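# Close and tuck the flaps of a mailer box

## Task

Shut the open mailer box: fold both side flaps inward, then fold the front flap down and push it inside the front wall until its tabs lock. At the end the box must sit flat on the table near its starting spot, with nothing else from the table touching it, and it must stay closed without any gripper holding it.

## Robot and tools

Robot: two arms, left_arm and right_arm, each ending in a parallel gripper. The fingers extend along the gripper's own +z axis and spread apart along its y axis. The reported hand point lies between the finger pads, just under 1 cm back from the tips.

World frame (used in every result): origin on the table surface midway between the arms, +z up, +x forward over the table, left_arm on the +y side. The arm names do not tell you which side of a picture an arm appears on. Positions are in metres; orientation is a quaternion in w,x,y,z order. Printed hand positions can be somewhat off, more so when an arm reaches far.

The 14-number row. Every motion argument uses one flat list of 14 numbers covering both arms, each number in [-1, 1]: left_arm dx, dy, dz, rx, ry, rz, opening, then right_arm dx, dy, dz, rx, ry, rz, opening. Include an arm's seven numbers even when it should stay put. The first six per arm are an offset, not a pose: a displacement expressed in that gripper's own axes, counted from the gripper pose reported in the most recent result that showed it (before any such result in the scene, and for the second or later call inside one reply, counted from where the arm is when the motion begins). A value of 1.0 equals 0.6 m of travel or 180 degrees of turn; rx, ry, rz form a single rotation vector. The opening is absolute, not an offset: +1 fully open (0.087 m), -1 closed. Because offsets are counted from the last reported pose, all zeros do not mean wait; they pull the arm back to that reference pose. For an idle arm, send the offset that returns it to where you want it in the first call of a reply and zeros afterwards, always with the opening it should keep.

execute_actions(actions, pictures). actions is a list holding at most one item. Empty list: just report the current state. An item with rows (1 to 15 rows of 14 numbers) and optional steps (at most 15, default 15): each row is applied for one control step of 1/30 s, the last row repeating if steps exceeds the rows. Every row is measured from the same reference pose, not from the row before it. An item with only steps (up to 300) is a wait counted from the previous result, including your thinking time. pictures (true/false) chooses whether camera images come back; by default they do. A refused call sends nothing.

move(target, speed). target is one 14-number row as above (offsets plus absolute openings). Each gripper travels in a straight line toward its target, all paths finishing together, lasting between 0.5 and 10 s; anything needing longer is cut off at 10 s. speed is top path speed in m/s, 0.002 to 0.5 (default 0.25); turning is capped at twice that in rad/s. Openings are sent when the move starts. Paths ignore obstacles and the other arm; grippers lag, can drift off the line and can overshoot the speed, especially with a nearly straight arm. Contact is harder the faster you go and the deeper the target lies past the contact. The result adds a move: line with the ending (done, off_target, moving, held, fault), any limits (paced = pose clipped; held = some steps blocked, after which the arm may jump faster), and each gripper's remaining distance to its target. If only one arm is named, the other finished fine.

wait(seconds): 0 to 10 s of letting the scene run with no new command.

zoom_image(camera, region): enlarges part of one camera's latest image. camera is one of cam_head_left, cam_head_right, cam_high, cam_low, cam_left_wrist, cam_right_wrist (all 504x504); region is [x0, y0, x1, y1] in pixels from the top-left, no larger than 504 by 504.

finished_scene(scene): ends the current scene (pass its number) irreversibly and reports whether the goal was met; the next scene's task follows. Only call it when the box is closed and resting on its own.

Control behaviour. Each step, the commanded pose is clipped to within 70 mm and 16 degrees of the measured pose; inverse kinematics then favours position over orientation. After an action ends an arm continues only to its last clipped pose, so long reaches need several actions; check the reported pose and send the remainder. Joint friction may leave the hand up to about 31 mm short, and very small commands may not move it. Elbows cannot fully straighten. Joint limits (rad, base to gripper): waist -2.618 to 3.054, shoulder 0 to 3.142, elbow 0 to 3.142, wrist pitch -1.571 to 1.571, wrist yaw -1.571 to 1.571, wrist roll -2.094 to 2.094.

Result lines. The state line gives each gripper's position and quaternion. grip_measured is the finger opening on the command scale (the last joint value is the opening in metres); readings may be off by about 1 mm. To hold something, command about 0.02 below grip_measured for a firm grip, less for a light one; pads push up to roughly 20 N, more on a fast close. HELD marks steps where the clearance check withheld part of your row; a pose unreachable line names the arm it altered. A Hand target line shows where the controller is currently steering each gripper. FAULT lines mean an arm was stopped. MOTOR HOT appears from 75 °C; at 90 °C the arm halts for 10 s, and at 100 °C it goes limp and falls, so avoid holding loads or pressing for long.

Camera calibration (intrinsics, distortion, world-to-camera transforms) is listed per camera; fixed cameras can be off by a couple of degrees and millimetres, and wrist camera poses are derived from joint readings.

The simulation keeps running while you reply, so think briefly between calls. Parts you grip may get short random tugs. Avoid: knocking anything off the table, dropping or slamming things, hard shoves into the box, and letting the two arms collide or push on each other.

Each tool is called after ">>>" as name(argument=value, ...) on one line, values as JSON.

## Session

>>> execute_actions(actions=[])

Scene clock: 0.00 s of 5140.00 s.
left_arm: end_effector_position=(+0.2631, +0.6275, +0.3126) grip_measured=+0.979 end_effector_quat_wxyz=(-0.367, +0.806, -0.463, +0.043) | right_arm: end_effector_position=(+0.2501, -0.0411, +0.3585) grip_measured=+1.000 end_effector_quat_wxyz=(+0.329, -0.318, +0.617, +0.640)
Joint positions: left_arm=[ 1.152  1.618  1.91  -1.106  0.034 -1.129  0.087] | right_arm=[ 0.529  1.403  1.188  0.293 -1.087  0.69   0.087]
Joint velocities: left_arm=[ 0.017 -0.012 -0.022 -0.066 -0.066  0.022  0.001] | right_arm=[ 0.002 -0.007  0.002 -0.022 -0.081  0.022  0.   ]
Motor temperatures (°C, as the motors report them): left_arm=[22 23 23 23 21 22] | right_arm=[21 21 23 23 22 22]
Hand target (left_arm): +0.263, +0.628, +0.313; -0.367, +0.806, -0.463, +0.043
Hand target (right_arm): +0.250, -0.041, +0.358; +0.329, -0.318, +0.617, +0.640

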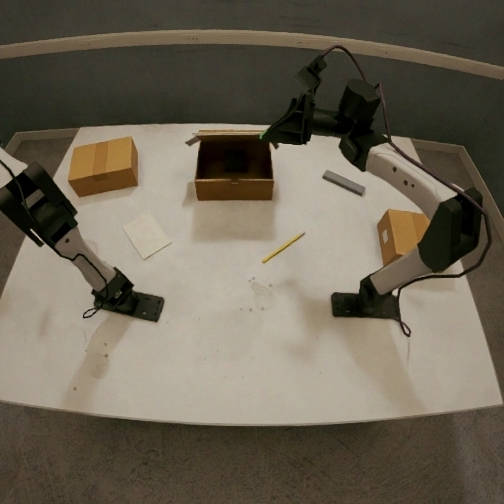

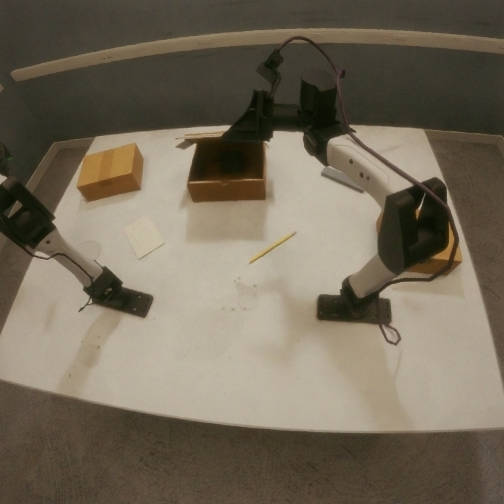

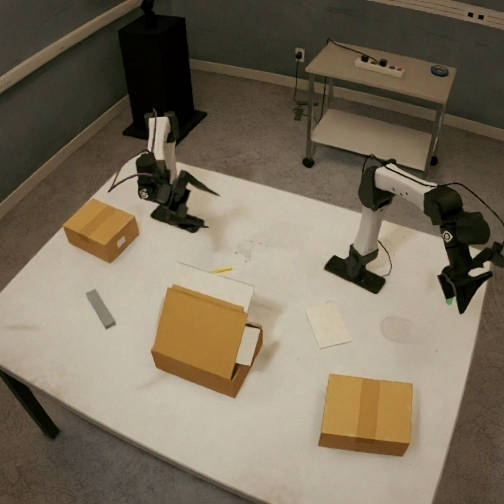

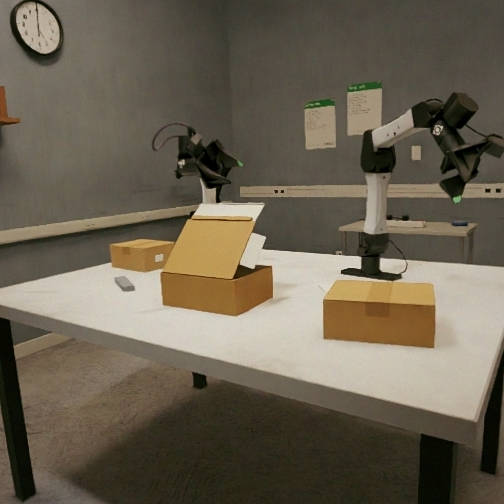

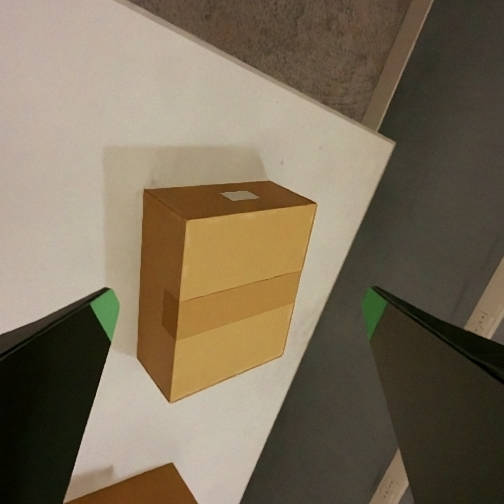

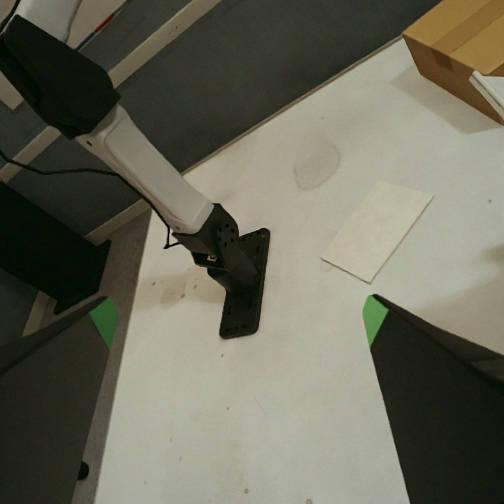

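>>> zoom_image(camera="cam_head_left", region=[150, 100, 330, 230])

>>> zoom_image(camera="cam_low", region=[130, 180, 300, 330])

>>> zoom_image(camera="cam_high", region=[130, 250, 290, 410])

Region (150, 100, 330, 230) of cam_head_left's 504x504 image, scaled by 2.800, with more detail than that image has.

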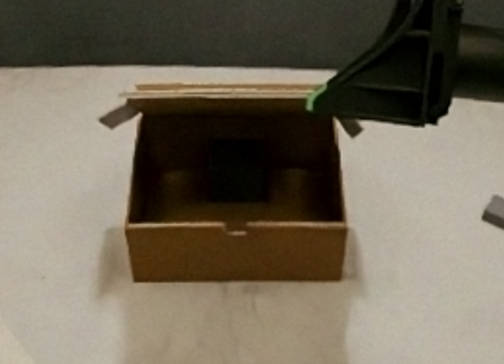

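Region (130, 180, 300, 330) of cam_low's 504x504 image, scaled by 2.965, with more detail than that image has; it fills the top 445 rows of this view, and the rest is white.

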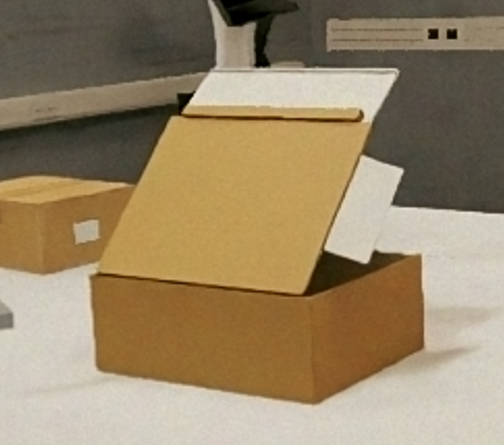

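Region (130, 250, 290, 410) of cam_high's 504x504 image, scaled by 3.150, with more detail than that image has.

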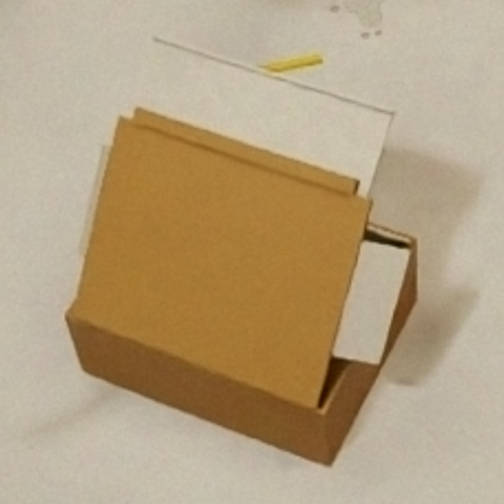

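>>> move(target=[0.7745,-0.018,-0.06,0.0775,0.466,0.518,1, -0.05,-0.271,-0.386,0.292,0.150,0.277,1])

Scene clock: 35.47 s of 5140.00 s.
left_arm: end_effector_position=(+0.5190, +0.2551, +0.2309) grip_measured=+0.979 end_effector_quat_wxyz=(+0.230, -0.089, +0.899, -0.362) | right_arm: end_effector_position=(+0.3960, -0.2656, +0.2813) grip_measured=+1.000 end_effector_quat_wxyz=(+0.147, +0.043, +0.925, +0.347)
Joint positions: left_arm=[ 0.301  2.49   2.866 -1.392  0.73  -0.282  0.087] | right_arm=[-0.023  2.04   2.377 -1.56  -0.706  0.155  0.087]
Joint velocities: left_arm=[-0.012  0.022 -0.027  0.051  0.022  0.007 -0.001] | right_arm=[-0.002 -0.007 -0.007  0.022 -0.007  0.037  0.   ]
Motor temperatures (°C, as the motors report them): left_arm=[22 28 27 27 21 22] | right_arm=[21 24 26 26 22 22]
Hand target (left_arm): +0.524, +0.254, +0.226; +0.233, -0.083, +0.898, -0.363
Hand target (right_arm): +0.398, -0.268, +0.281; +0.145, +0.051, +0.926, +0.345
Off the commanded pose (left_arm): 0.012 m, 30 deg; orientation clipped at the last step of the last action.
Off the commanded pose (right_arm): 0.006 m, 19 deg; orientation clipped at the last step of the last action.
elbow stopped short (left arm): the move would have taken joint 3 (elbow) straighter than the controller allows; a more bent joint 3 avoids this.
joint sent to its limit (right arm) — the command would take joint 4 (wrist pitch) past its lower limit, so that joint was sent only as far as its limit.
After step 90, 27.37 s passed at rest.
move: off_target (left_arm, right_arm); limits=paced
camera_calibration (this result's frames):
cam_left_wrist: T_world_to_cam=[[-0.0143324, -0.722607, 0.691111, 0.0316459], [-0.924731, 0.272498, 0.265739, 0.365539], [-0.380351, -0.635283, -0.672123, 0.655531], [0, 0, 0, 1]] pos_world=[0.587811, 0.339706, 0.321588]
cam_right_wrist: T_world_to_cam=[[0.0213295, -0.768647, -0.639318, -0.0373298], [-0.847955, -0.35267, 0.395723, 0.153056], [-0.529639, 0.533672, -0.6593, 0.677029], [0, 0, 0, 1]] pos_world=[0.489162, -0.336026, 0.361932]

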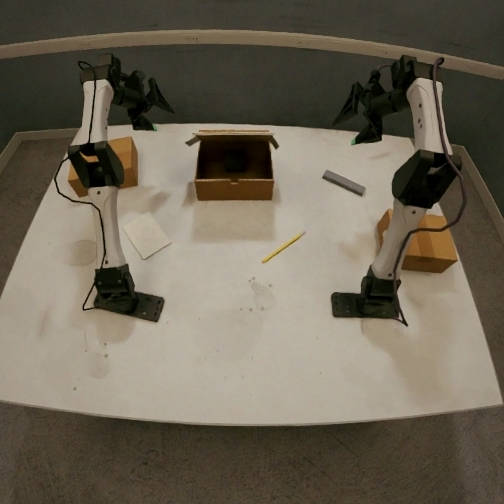

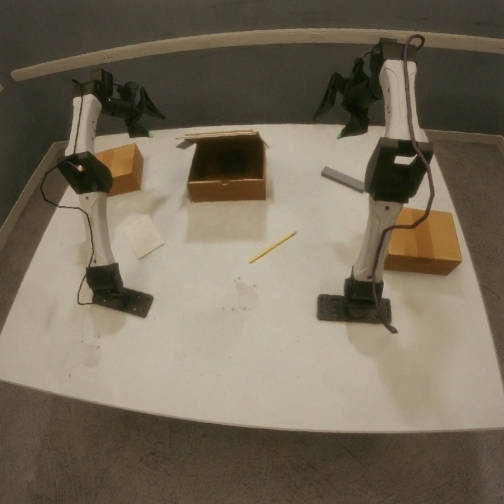

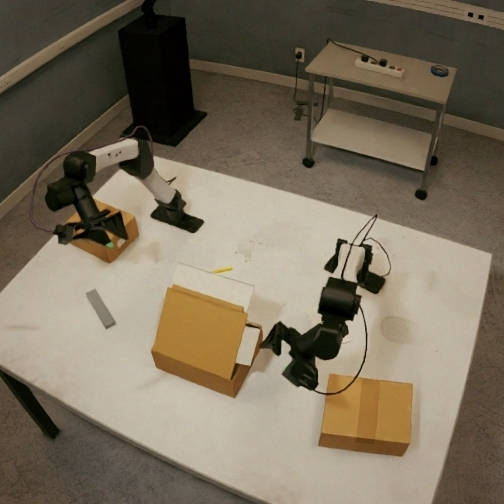

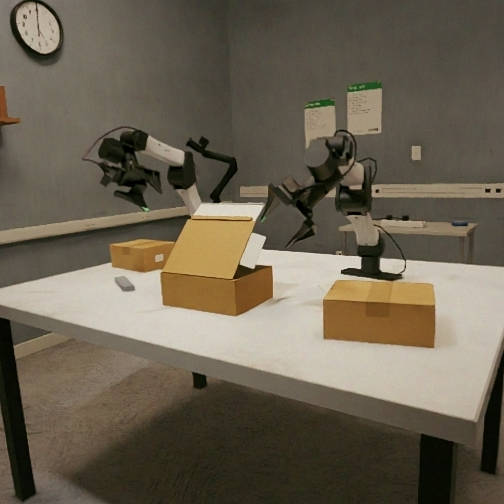

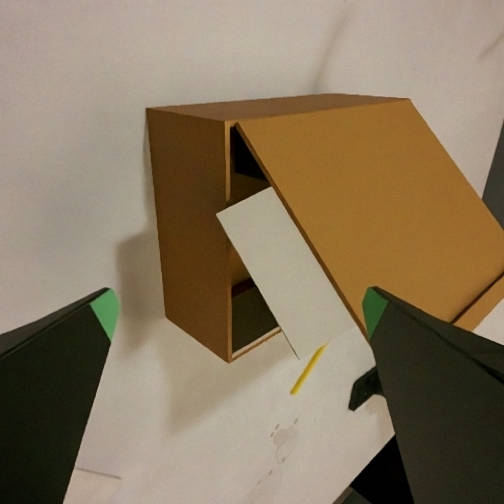

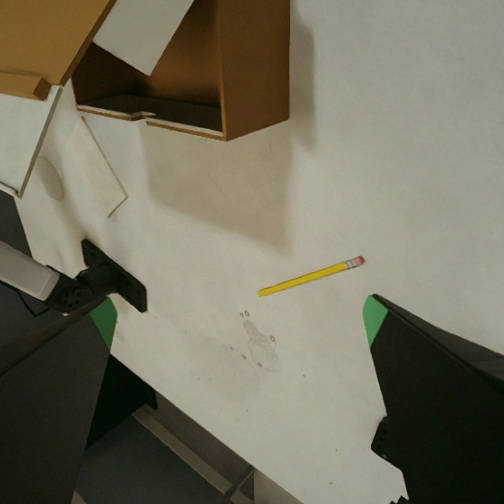

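>>> move(target=[0.078,0.087,0.075,0,0,0,1, -0.095,-0.076,0.267,0,-0.055,0,1], speed=0.15)

Scene clock: 43.70 s of 5140.00 s.
left_arm: end_effector_position=(+0.5026, +0.2527, +0.1570) grip_measured=+0.979 end_effector_quat_wxyz=(+0.236, -0.086, +0.898, -0.362) | right_arm: end_effector_position=(+0.4977, -0.2141, +0.1544) grip_measured=+1.000 end_effector_quat_wxyz=(+0.225, +0.070, +0.910, +0.341)
Joint positions: left_arm=[ 0.301  2.151  1.951 -0.802  0.732 -0.281  0.087] | right_arm=[ 0.11   2.094  1.868 -0.708 -0.593  0.419  0.087]
Joint velocities: left_arm=[-0.002 -0.022 -0.027 -0.051  0.022  0.022 -0.   ] | right_arm=[-0.002  0.002  0.012  0.007 -0.007  0.007  0.   ]
Motor temperatures (°C, as the motors report them): left_arm=[22 32 28 27 21 22] | right_arm=[21 25 27 26 22 22]
Hand target (left_arm): +0.500, +0.250, +0.151; +0.229, -0.089, +0.899, -0.362
Hand target (right_arm): +0.499, -0.212, +0.150; +0.225, +0.072, +0.910, +0.341
Off the commanded pose (left_arm): 0.008 m, 1 deg.
Off the commanded pose (right_arm): 0.006 m, 0 deg.
After step 90, 3.37 s passed at rest.
move: done
camera_calibration (this result's frames):
cam_left_wrist: T_world_to_cam=[[-0.0253585, -0.723072, 0.690308, 0.0865204], [-0.927924, 0.27392, 0.252834, 0.373944], [-0.371906, -0.634141, -0.677902, 0.594501], [0, 0, 0, 1]] pos_world=[0.570284, 0.337127, 0.248742]
cam_right_wrist: T_world_to_cam=[[0.0221879, -0.770771, -0.636725, -0.0822554], [-0.924089, -0.258863, 0.281158, 0.383347], [-0.381533, 0.582153, -0.718005, 0.565429], [0, 0, 0, 1]] pos_world=[0.571802, -0.293332, 0.245826]

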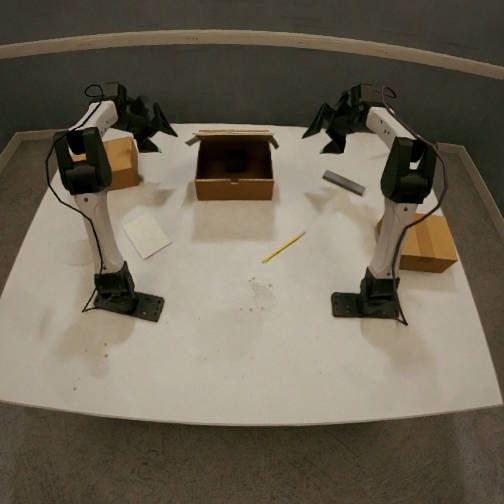

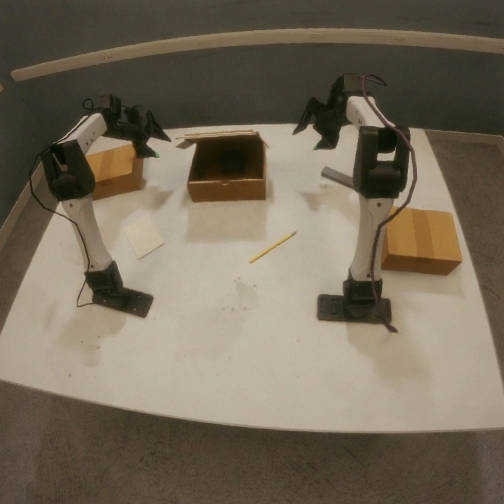

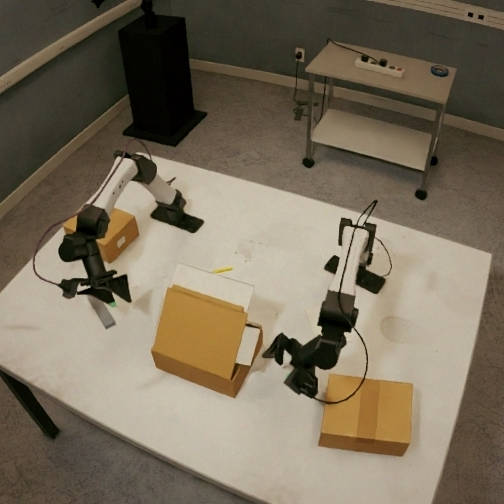

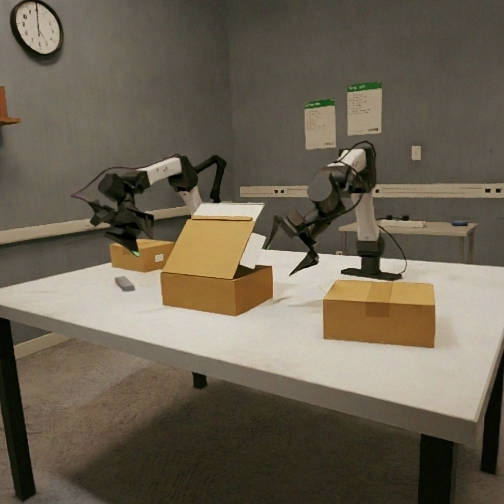

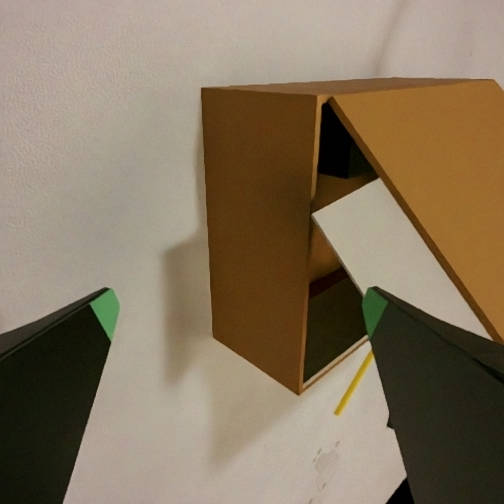

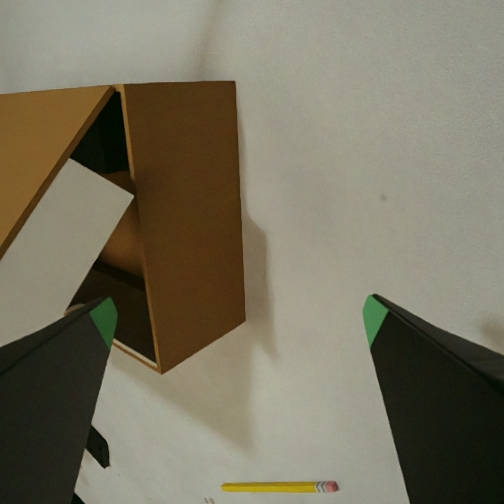

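>>> move(target=[0.075,-0.18,0.142,0,0,0,1, 0.064,0.194,0.135,0,0,0,1], speed=0.06)

Scene clock: 49.40 s of 5140.00 s.
left_arm: end_effector_position=(+0.5146, +0.1454, +0.1631) grip_measured=+0.979 end_effector_quat_wxyz=(+0.253, -0.120, +0.901, -0.331) | right_arm: end_effector_position=(+0.5013, -0.1134, +0.1620) grip_measured=+1.000 end_effector_quat_wxyz=(+0.233, +0.094, +0.920, +0.300)
Joint positions: left_arm=[ 0.043  2.113  1.905 -0.622  0.484 -0.581  0.087] | right_arm=[ 0.355  2.165  2.027 -0.718 -0.343  0.644  0.087]
Joint velocities: left_arm=[ 0.007 -0.007 -0.012 -0.007 -0.066 -0.11   0.001] | right_arm=[ 0.002  0.002  0.012 -0.066 -0.037  0.007  0.   ]
Motor temperatures (°C, as the motors report them): left_arm=[22 34 28 27 21 22] | right_arm=[21 26 27 26 22 22]
Hand target (left_arm): +0.503, +0.109, +0.163; +0.233, -0.086, +0.897, -0.364
Hand target (right_arm): +0.495, -0.071, +0.163; +0.223, +0.069, +0.912, +0.339
Off the commanded pose (left_arm): 0.039 m, 6 deg.
Off the commanded pose (right_arm): 0.046 m, 6 deg.
move: off_target (left_arm, right_arm)
camera_calibration (this result's frames):
cam_left_wrist: T_world_to_cam=[[0.0400203, -0.75237, 0.657523, -0.0189628], [-0.947531, 0.180292, 0.26397, 0.43482], [-0.31715, -0.633588, -0.705679, 0.511356], [0, 0, 0, 1]] pos_world=[0.57494, 0.231328, 0.258542]
cam_right_wrist: T_world_to_cam=[[-0.0385063, -0.813648, -0.580081, 0.0164926], [-0.935405, -0.174837, 0.307327, 0.421532], [-0.351475, 0.554445, -0.754358, 0.501281], [0, 0, 0, 1]] pos_world=[0.571126, -0.190814, 0.258164]

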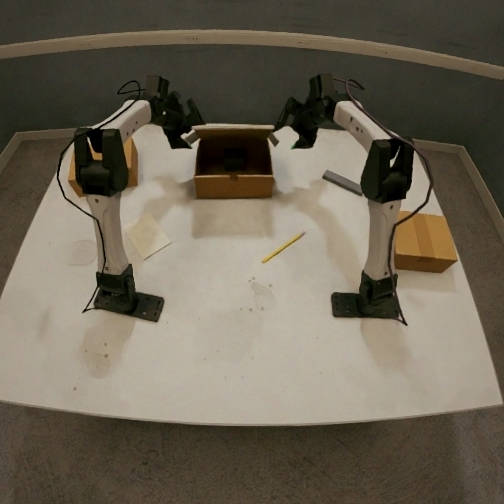

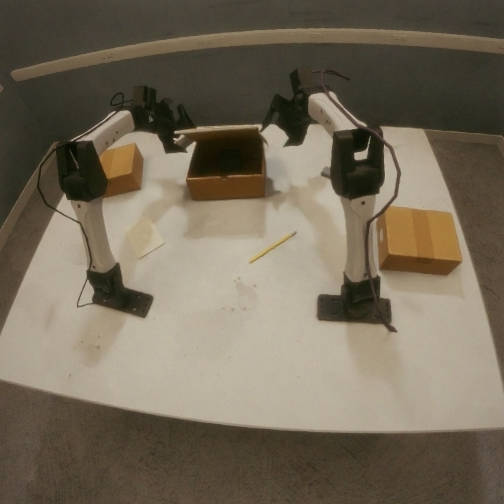

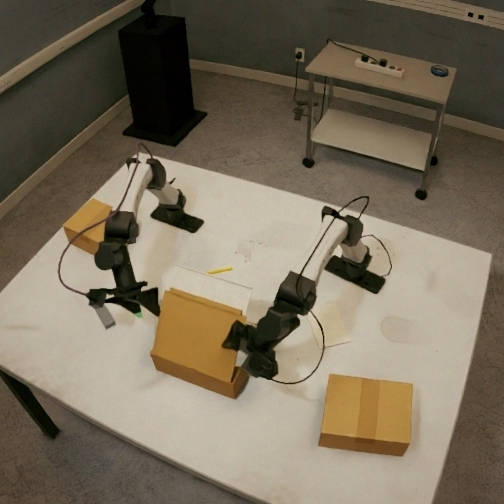

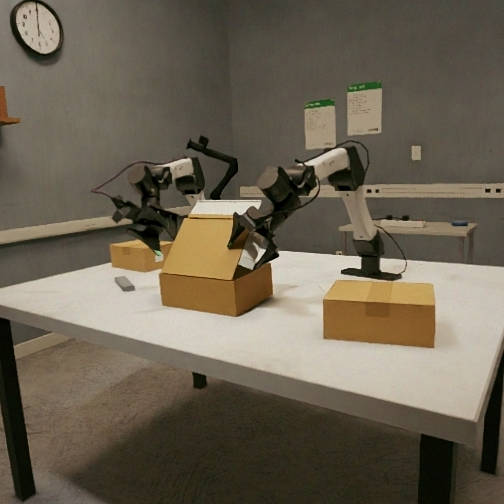

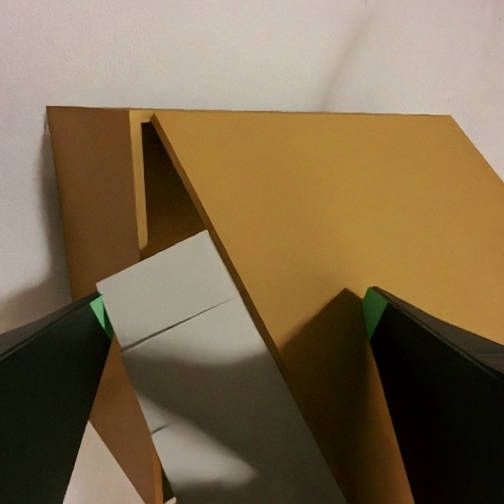

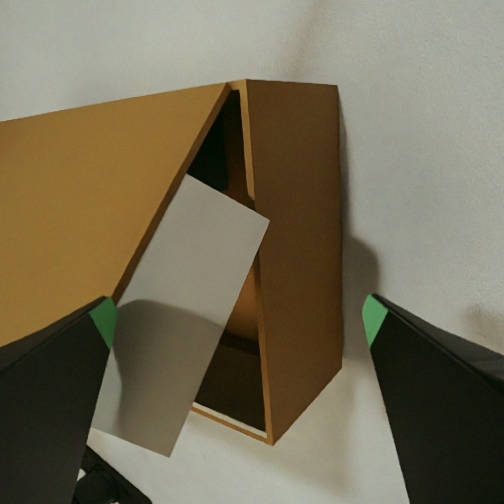

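>>> move(target=[-0.044,0.038,-0.123,0,0,0,1, -0.05,-0.015,-0.099,0,0,0,1], speed=0.1)

>>> move(target=[0.06,-0.144,0.122,0,0,0,1, 0.056,0.165,0.127,0,0,0,1], speed=0.06)

Scene clock: 55.77 s of 5140.00 s.
left_arm: end_effector_position=(+0.4990, +0.2105, +0.2039) grip_measured=+0.979 end_effector_quat_wxyz=(+0.260, -0.119, +0.900, -0.330) | right_arm: end_effector_position=(+0.4991, -0.1582, +0.1898) grip_measured=+1.000 end_effector_quat_wxyz=(+0.218, +0.103, +0.925, +0.294)
Joint positions: left_arm=[ 0.185  2.048  1.978 -0.809  0.571 -0.457  0.087] | right_arm=[ 0.263  2.165  2.161 -0.914 -0.396  0.576  0.087]
Joint velocities: left_arm=[-0.002 -0.002  0.007  0.022 -0.007  0.051 -0.001] | right_arm=[-0.007 -0.037  0.002 -0.007 -0.066  0.066  0.   ]
Motor temperatures (°C, as the motors report them): left_arm=[22 35 28 28 22 22] | right_arm=[21 28 28 27 22 22]
Hand target (left_arm): +0.496, +0.212, +0.206; +0.254, -0.120, +0.901, -0.330
Hand target (right_arm): +0.497, -0.160, +0.210; +0.233, +0.095, +0.920, +0.301
Off the commanded pose (left_arm): 0.004 m, 1 deg.
Off the commanded pose (right_arm): 0.020 m, 2 deg.
After step 90, 2.00 s passed at rest.
move: off_target (right_arm)
camera_calibration (this result's frames):
cam_left_wrist: T_world_to_cam=[[0.0341622, -0.754976, 0.654862, 0.00784161], [-0.951591, 0.175699, 0.252201, 0.402922], [-0.305464, -0.631776, -0.712426, 0.57162], [0, 0, 0, 1]] pos_world=[0.557758, 0.296263, 0.300484]
cam_right_wrist: T_world_to_cam=[[-0.0667221, -0.818097, -0.571196, 0.00768665], [-0.92497, -0.163945, 0.342858, 0.392881], [-0.374137, 0.551216, -0.745777, 0.555532], [0, 0, 0, 1]] pos_world=[0.571761, -0.235519, 0.283991]

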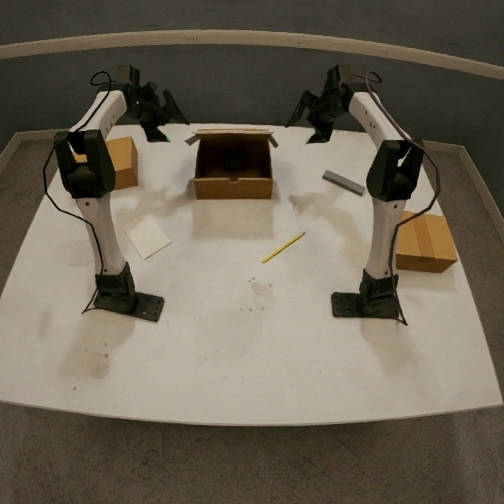

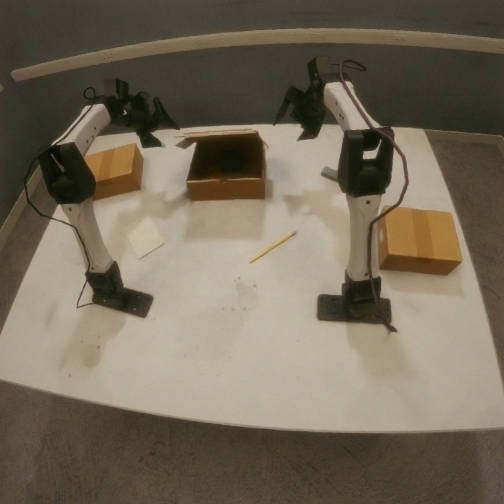

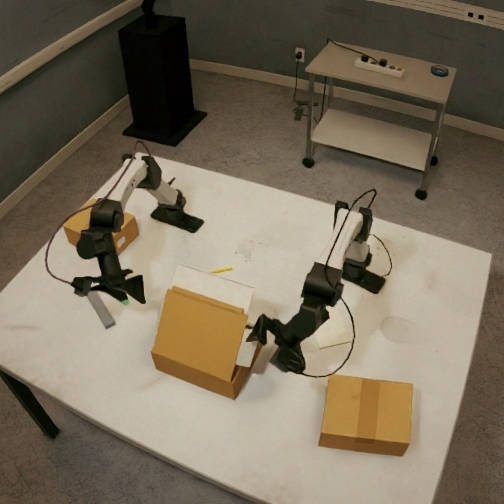

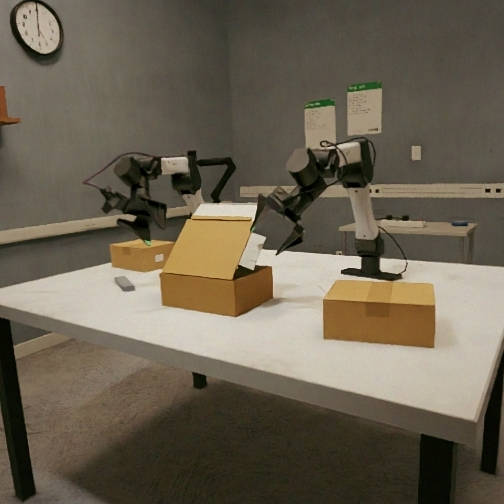

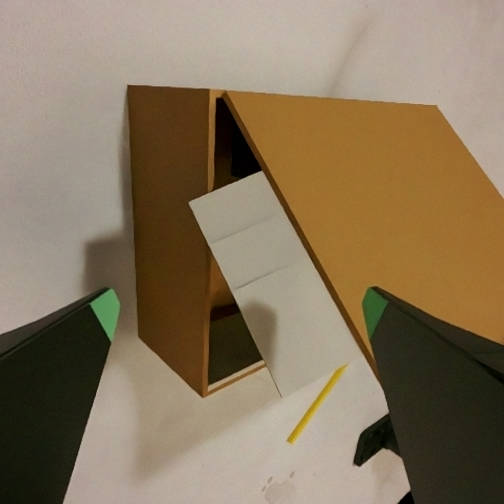

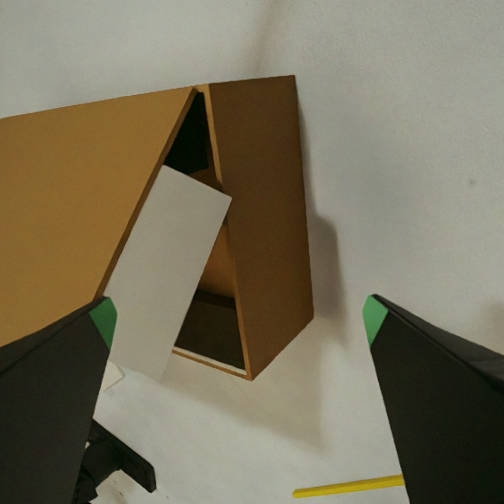

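Scene clock: 58.27 s of 5140.00 s.
left_arm: end_effector_position=(+0.5120, +0.1208, +0.2079) grip_measured=+0.979 end_effector_quat_wxyz=(+0.273, -0.135, +0.901, -0.309) | right_arm: end_effector_position=(+0.5191, -0.0425, +0.1846) grip_measured=+1.000 end_effector_quat_wxyz=(+0.235, +0.105, +0.922, +0.289)
Joint positions: left_arm=[-0.032  2.103  2.071 -0.755  0.367 -0.65   0.087] | right_arm=[ 0.485  2.537  2.785 -1.084 -0.229  0.756  0.087]
Joint velocities: left_arm=[ 0.017  0.012 -0.022 -0.037 -0.051 -0.007  0.   ] | right_arm=[ 0.002  0.09   0.164 -0.081  0.022  0.022  0.   ]
Motor temperatures (°C, as the motors report them): left_arm=[22 36 29 28 21 22] | right_arm=[21 28 28 27 22 22]
Hand target (left_arm): +0.512, +0.094, +0.200; +0.258, -0.120, +0.899, -0.332
Hand target (right_arm): +0.513, -0.031, +0.181; +0.223, +0.104, +0.923, +0.296
Off the commanded pose (left_arm): 0.030 m, 3 deg.
Off the commanded pose (right_arm): 0.016 m, 2 deg.
move: off_target (left_arm, right_arm)
camera_calibration (this result's frames):
cam_left_wrist: T_world_to_cam=[[0.0655803, -0.774461, 0.629213, -0.0714041], [-0.960575, 0.121735, 0.249953, 0.441603], [-0.270177, -0.620798, -0.735944, 0.507236], [0, 0, 0, 1]] pos_world=[0.565919, 0.205833, 0.307845]
cam_right_wrist: T_world_to_cam=[[-0.0636204, -0.82202, -0.565894, 0.0980431], [-0.937515, -0.145139, 0.316229, 0.444392], [-0.342079, 0.550653, -0.761422, 0.481561], [0, 0, 0, 1]] pos_world=[0.587594, -0.120081, 0.281624]

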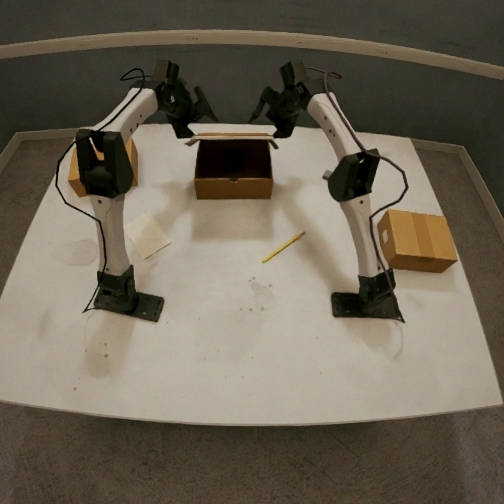

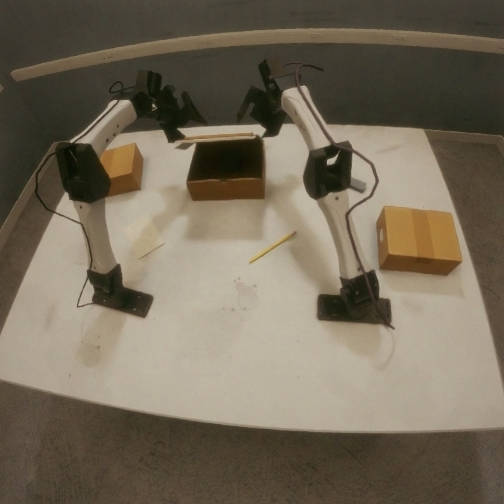

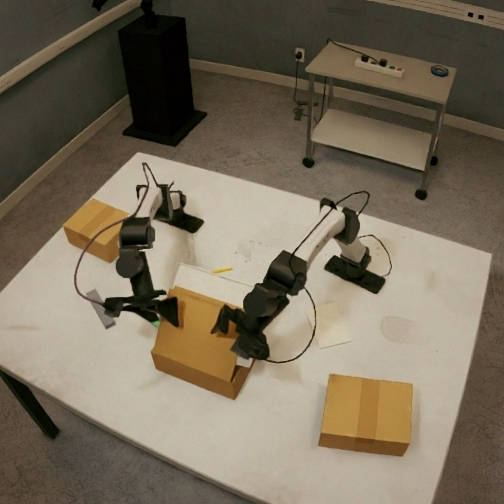

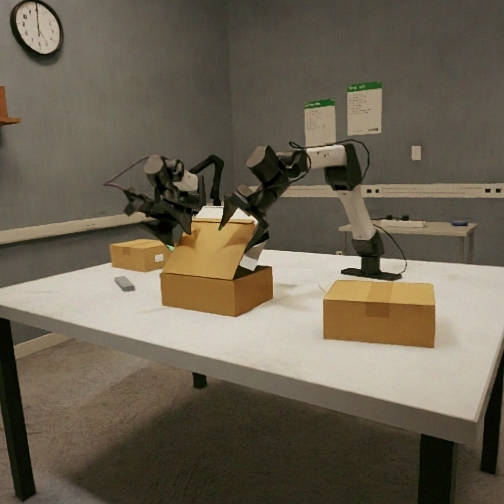

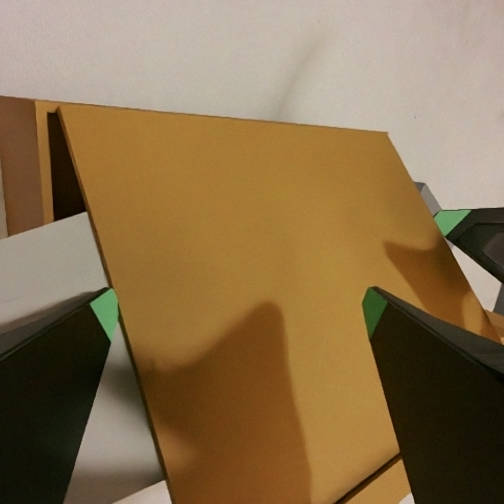

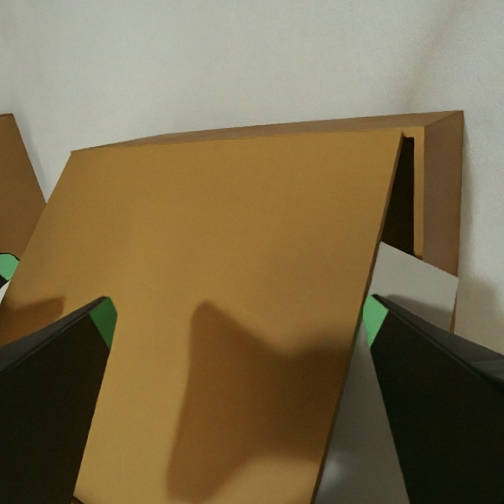

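>>> move(target=[0.008,0.11,-0.24,-0.184,-0.012,0.461,1, 0.027,-0.108,-0.275,0.193,-0.041,-0.437,1], speed=0.15)

Scene clock: 82.13 s of 5140.00 s.
left_arm: end_effector_position=(+0.4231, +0.2394, +0.2659) grip_measured=+0.979 end_effector_quat_wxyz=(+0.376, +0.410, +0.809, +0.191) | right_arm: end_effector_position=(+0.4195, -0.1699, +0.2484) grip_measured=+1.000 end_effector_quat_wxyz=(+0.358, -0.418, +0.812, -0.194)
Joint positions: left_arm=[-0.171  1.587  1.627 -0.769 -0.259  0.716  0.087] | right_arm=[ 0.692  1.809  1.846 -0.89   0.479 -0.485  0.087]
Joint velocities: left_arm=[ 0.007 -0.007 -0.022  0.139  0.051  0.022 -0.001] | right_arm=[-0.027 -0.007 -0.017  0.066  0.051 -0.095  0.   ]
Motor temperatures (°C, as the motors report them): left_arm=[23 37 31 30 21 22] | right_arm=[21 34 29 27 22 22]
Hand target (left_arm): +0.420, +0.237, +0.261; +0.372, +0.417, +0.806, +0.194
Hand target (right_arm): +0.418, -0.169, +0.257; +0.372, -0.417, +0.805, -0.197
Off the commanded pose (left_arm): 0.007 m, 1 deg.
Off the commanded pose (right_arm): 0.012 m, 2 deg.
After step 90, 15.20 s passed at rest.
move: off_target (right_arm)
camera_calibration (this result's frames):
cam_left_wrist: T_world_to_cam=[[-0.525535, -0.58415, -0.618532, 0.526116], [-0.829747, 0.51255, 0.220934, 0.186098], [0.18797, 0.629334, -0.754059, 0.111252], [0, 0, 0, 1]] pos_world=[0.409995, 0.141931, 0.368195]
cam_right_wrist: T_world_to_cam=[[0.52676, -0.570659, 0.629978, -0.479006], [-0.828527, -0.510289, 0.230538, 0.225923], [0.189912, -0.643392, -0.741607, 0.135304], [0, 0, 0, 1]] pos_world=[0.413808, -0.0710094, 0.350022]

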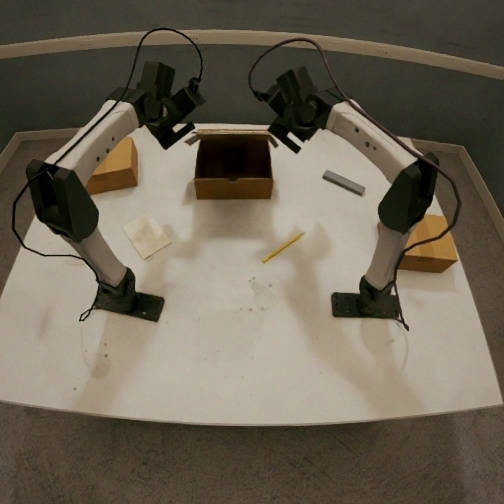

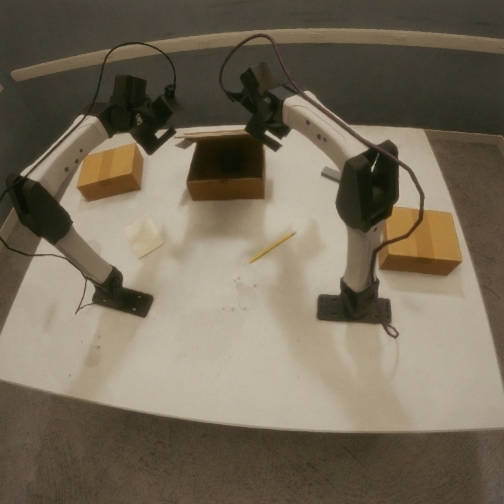

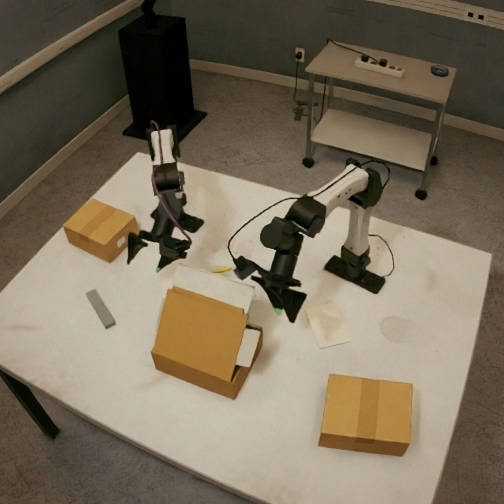

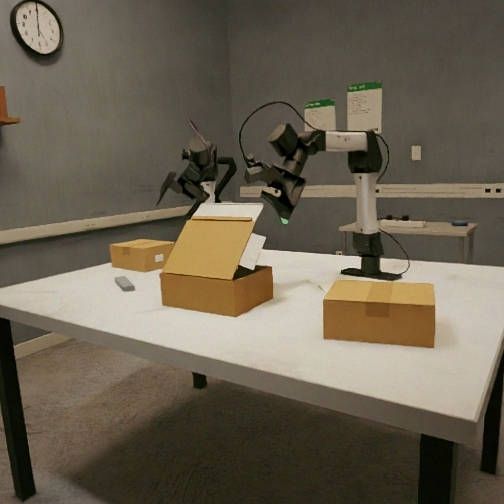

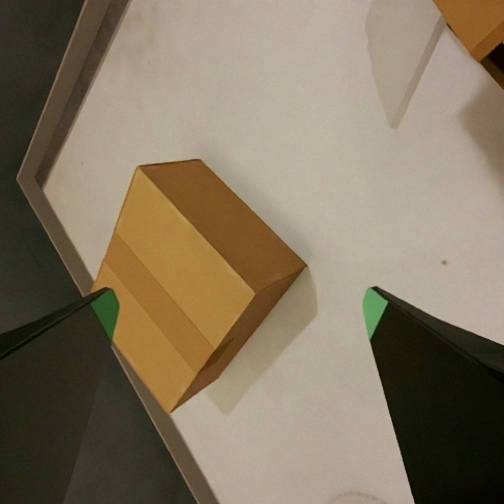

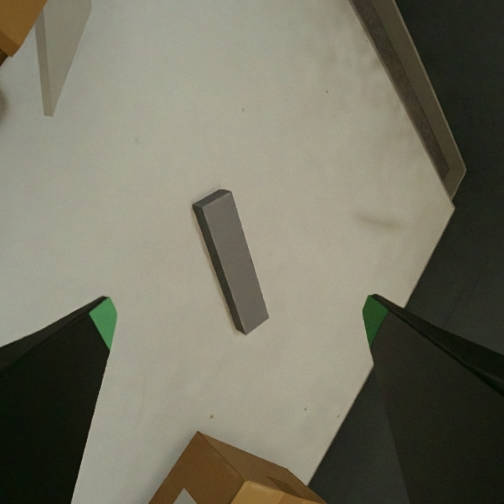

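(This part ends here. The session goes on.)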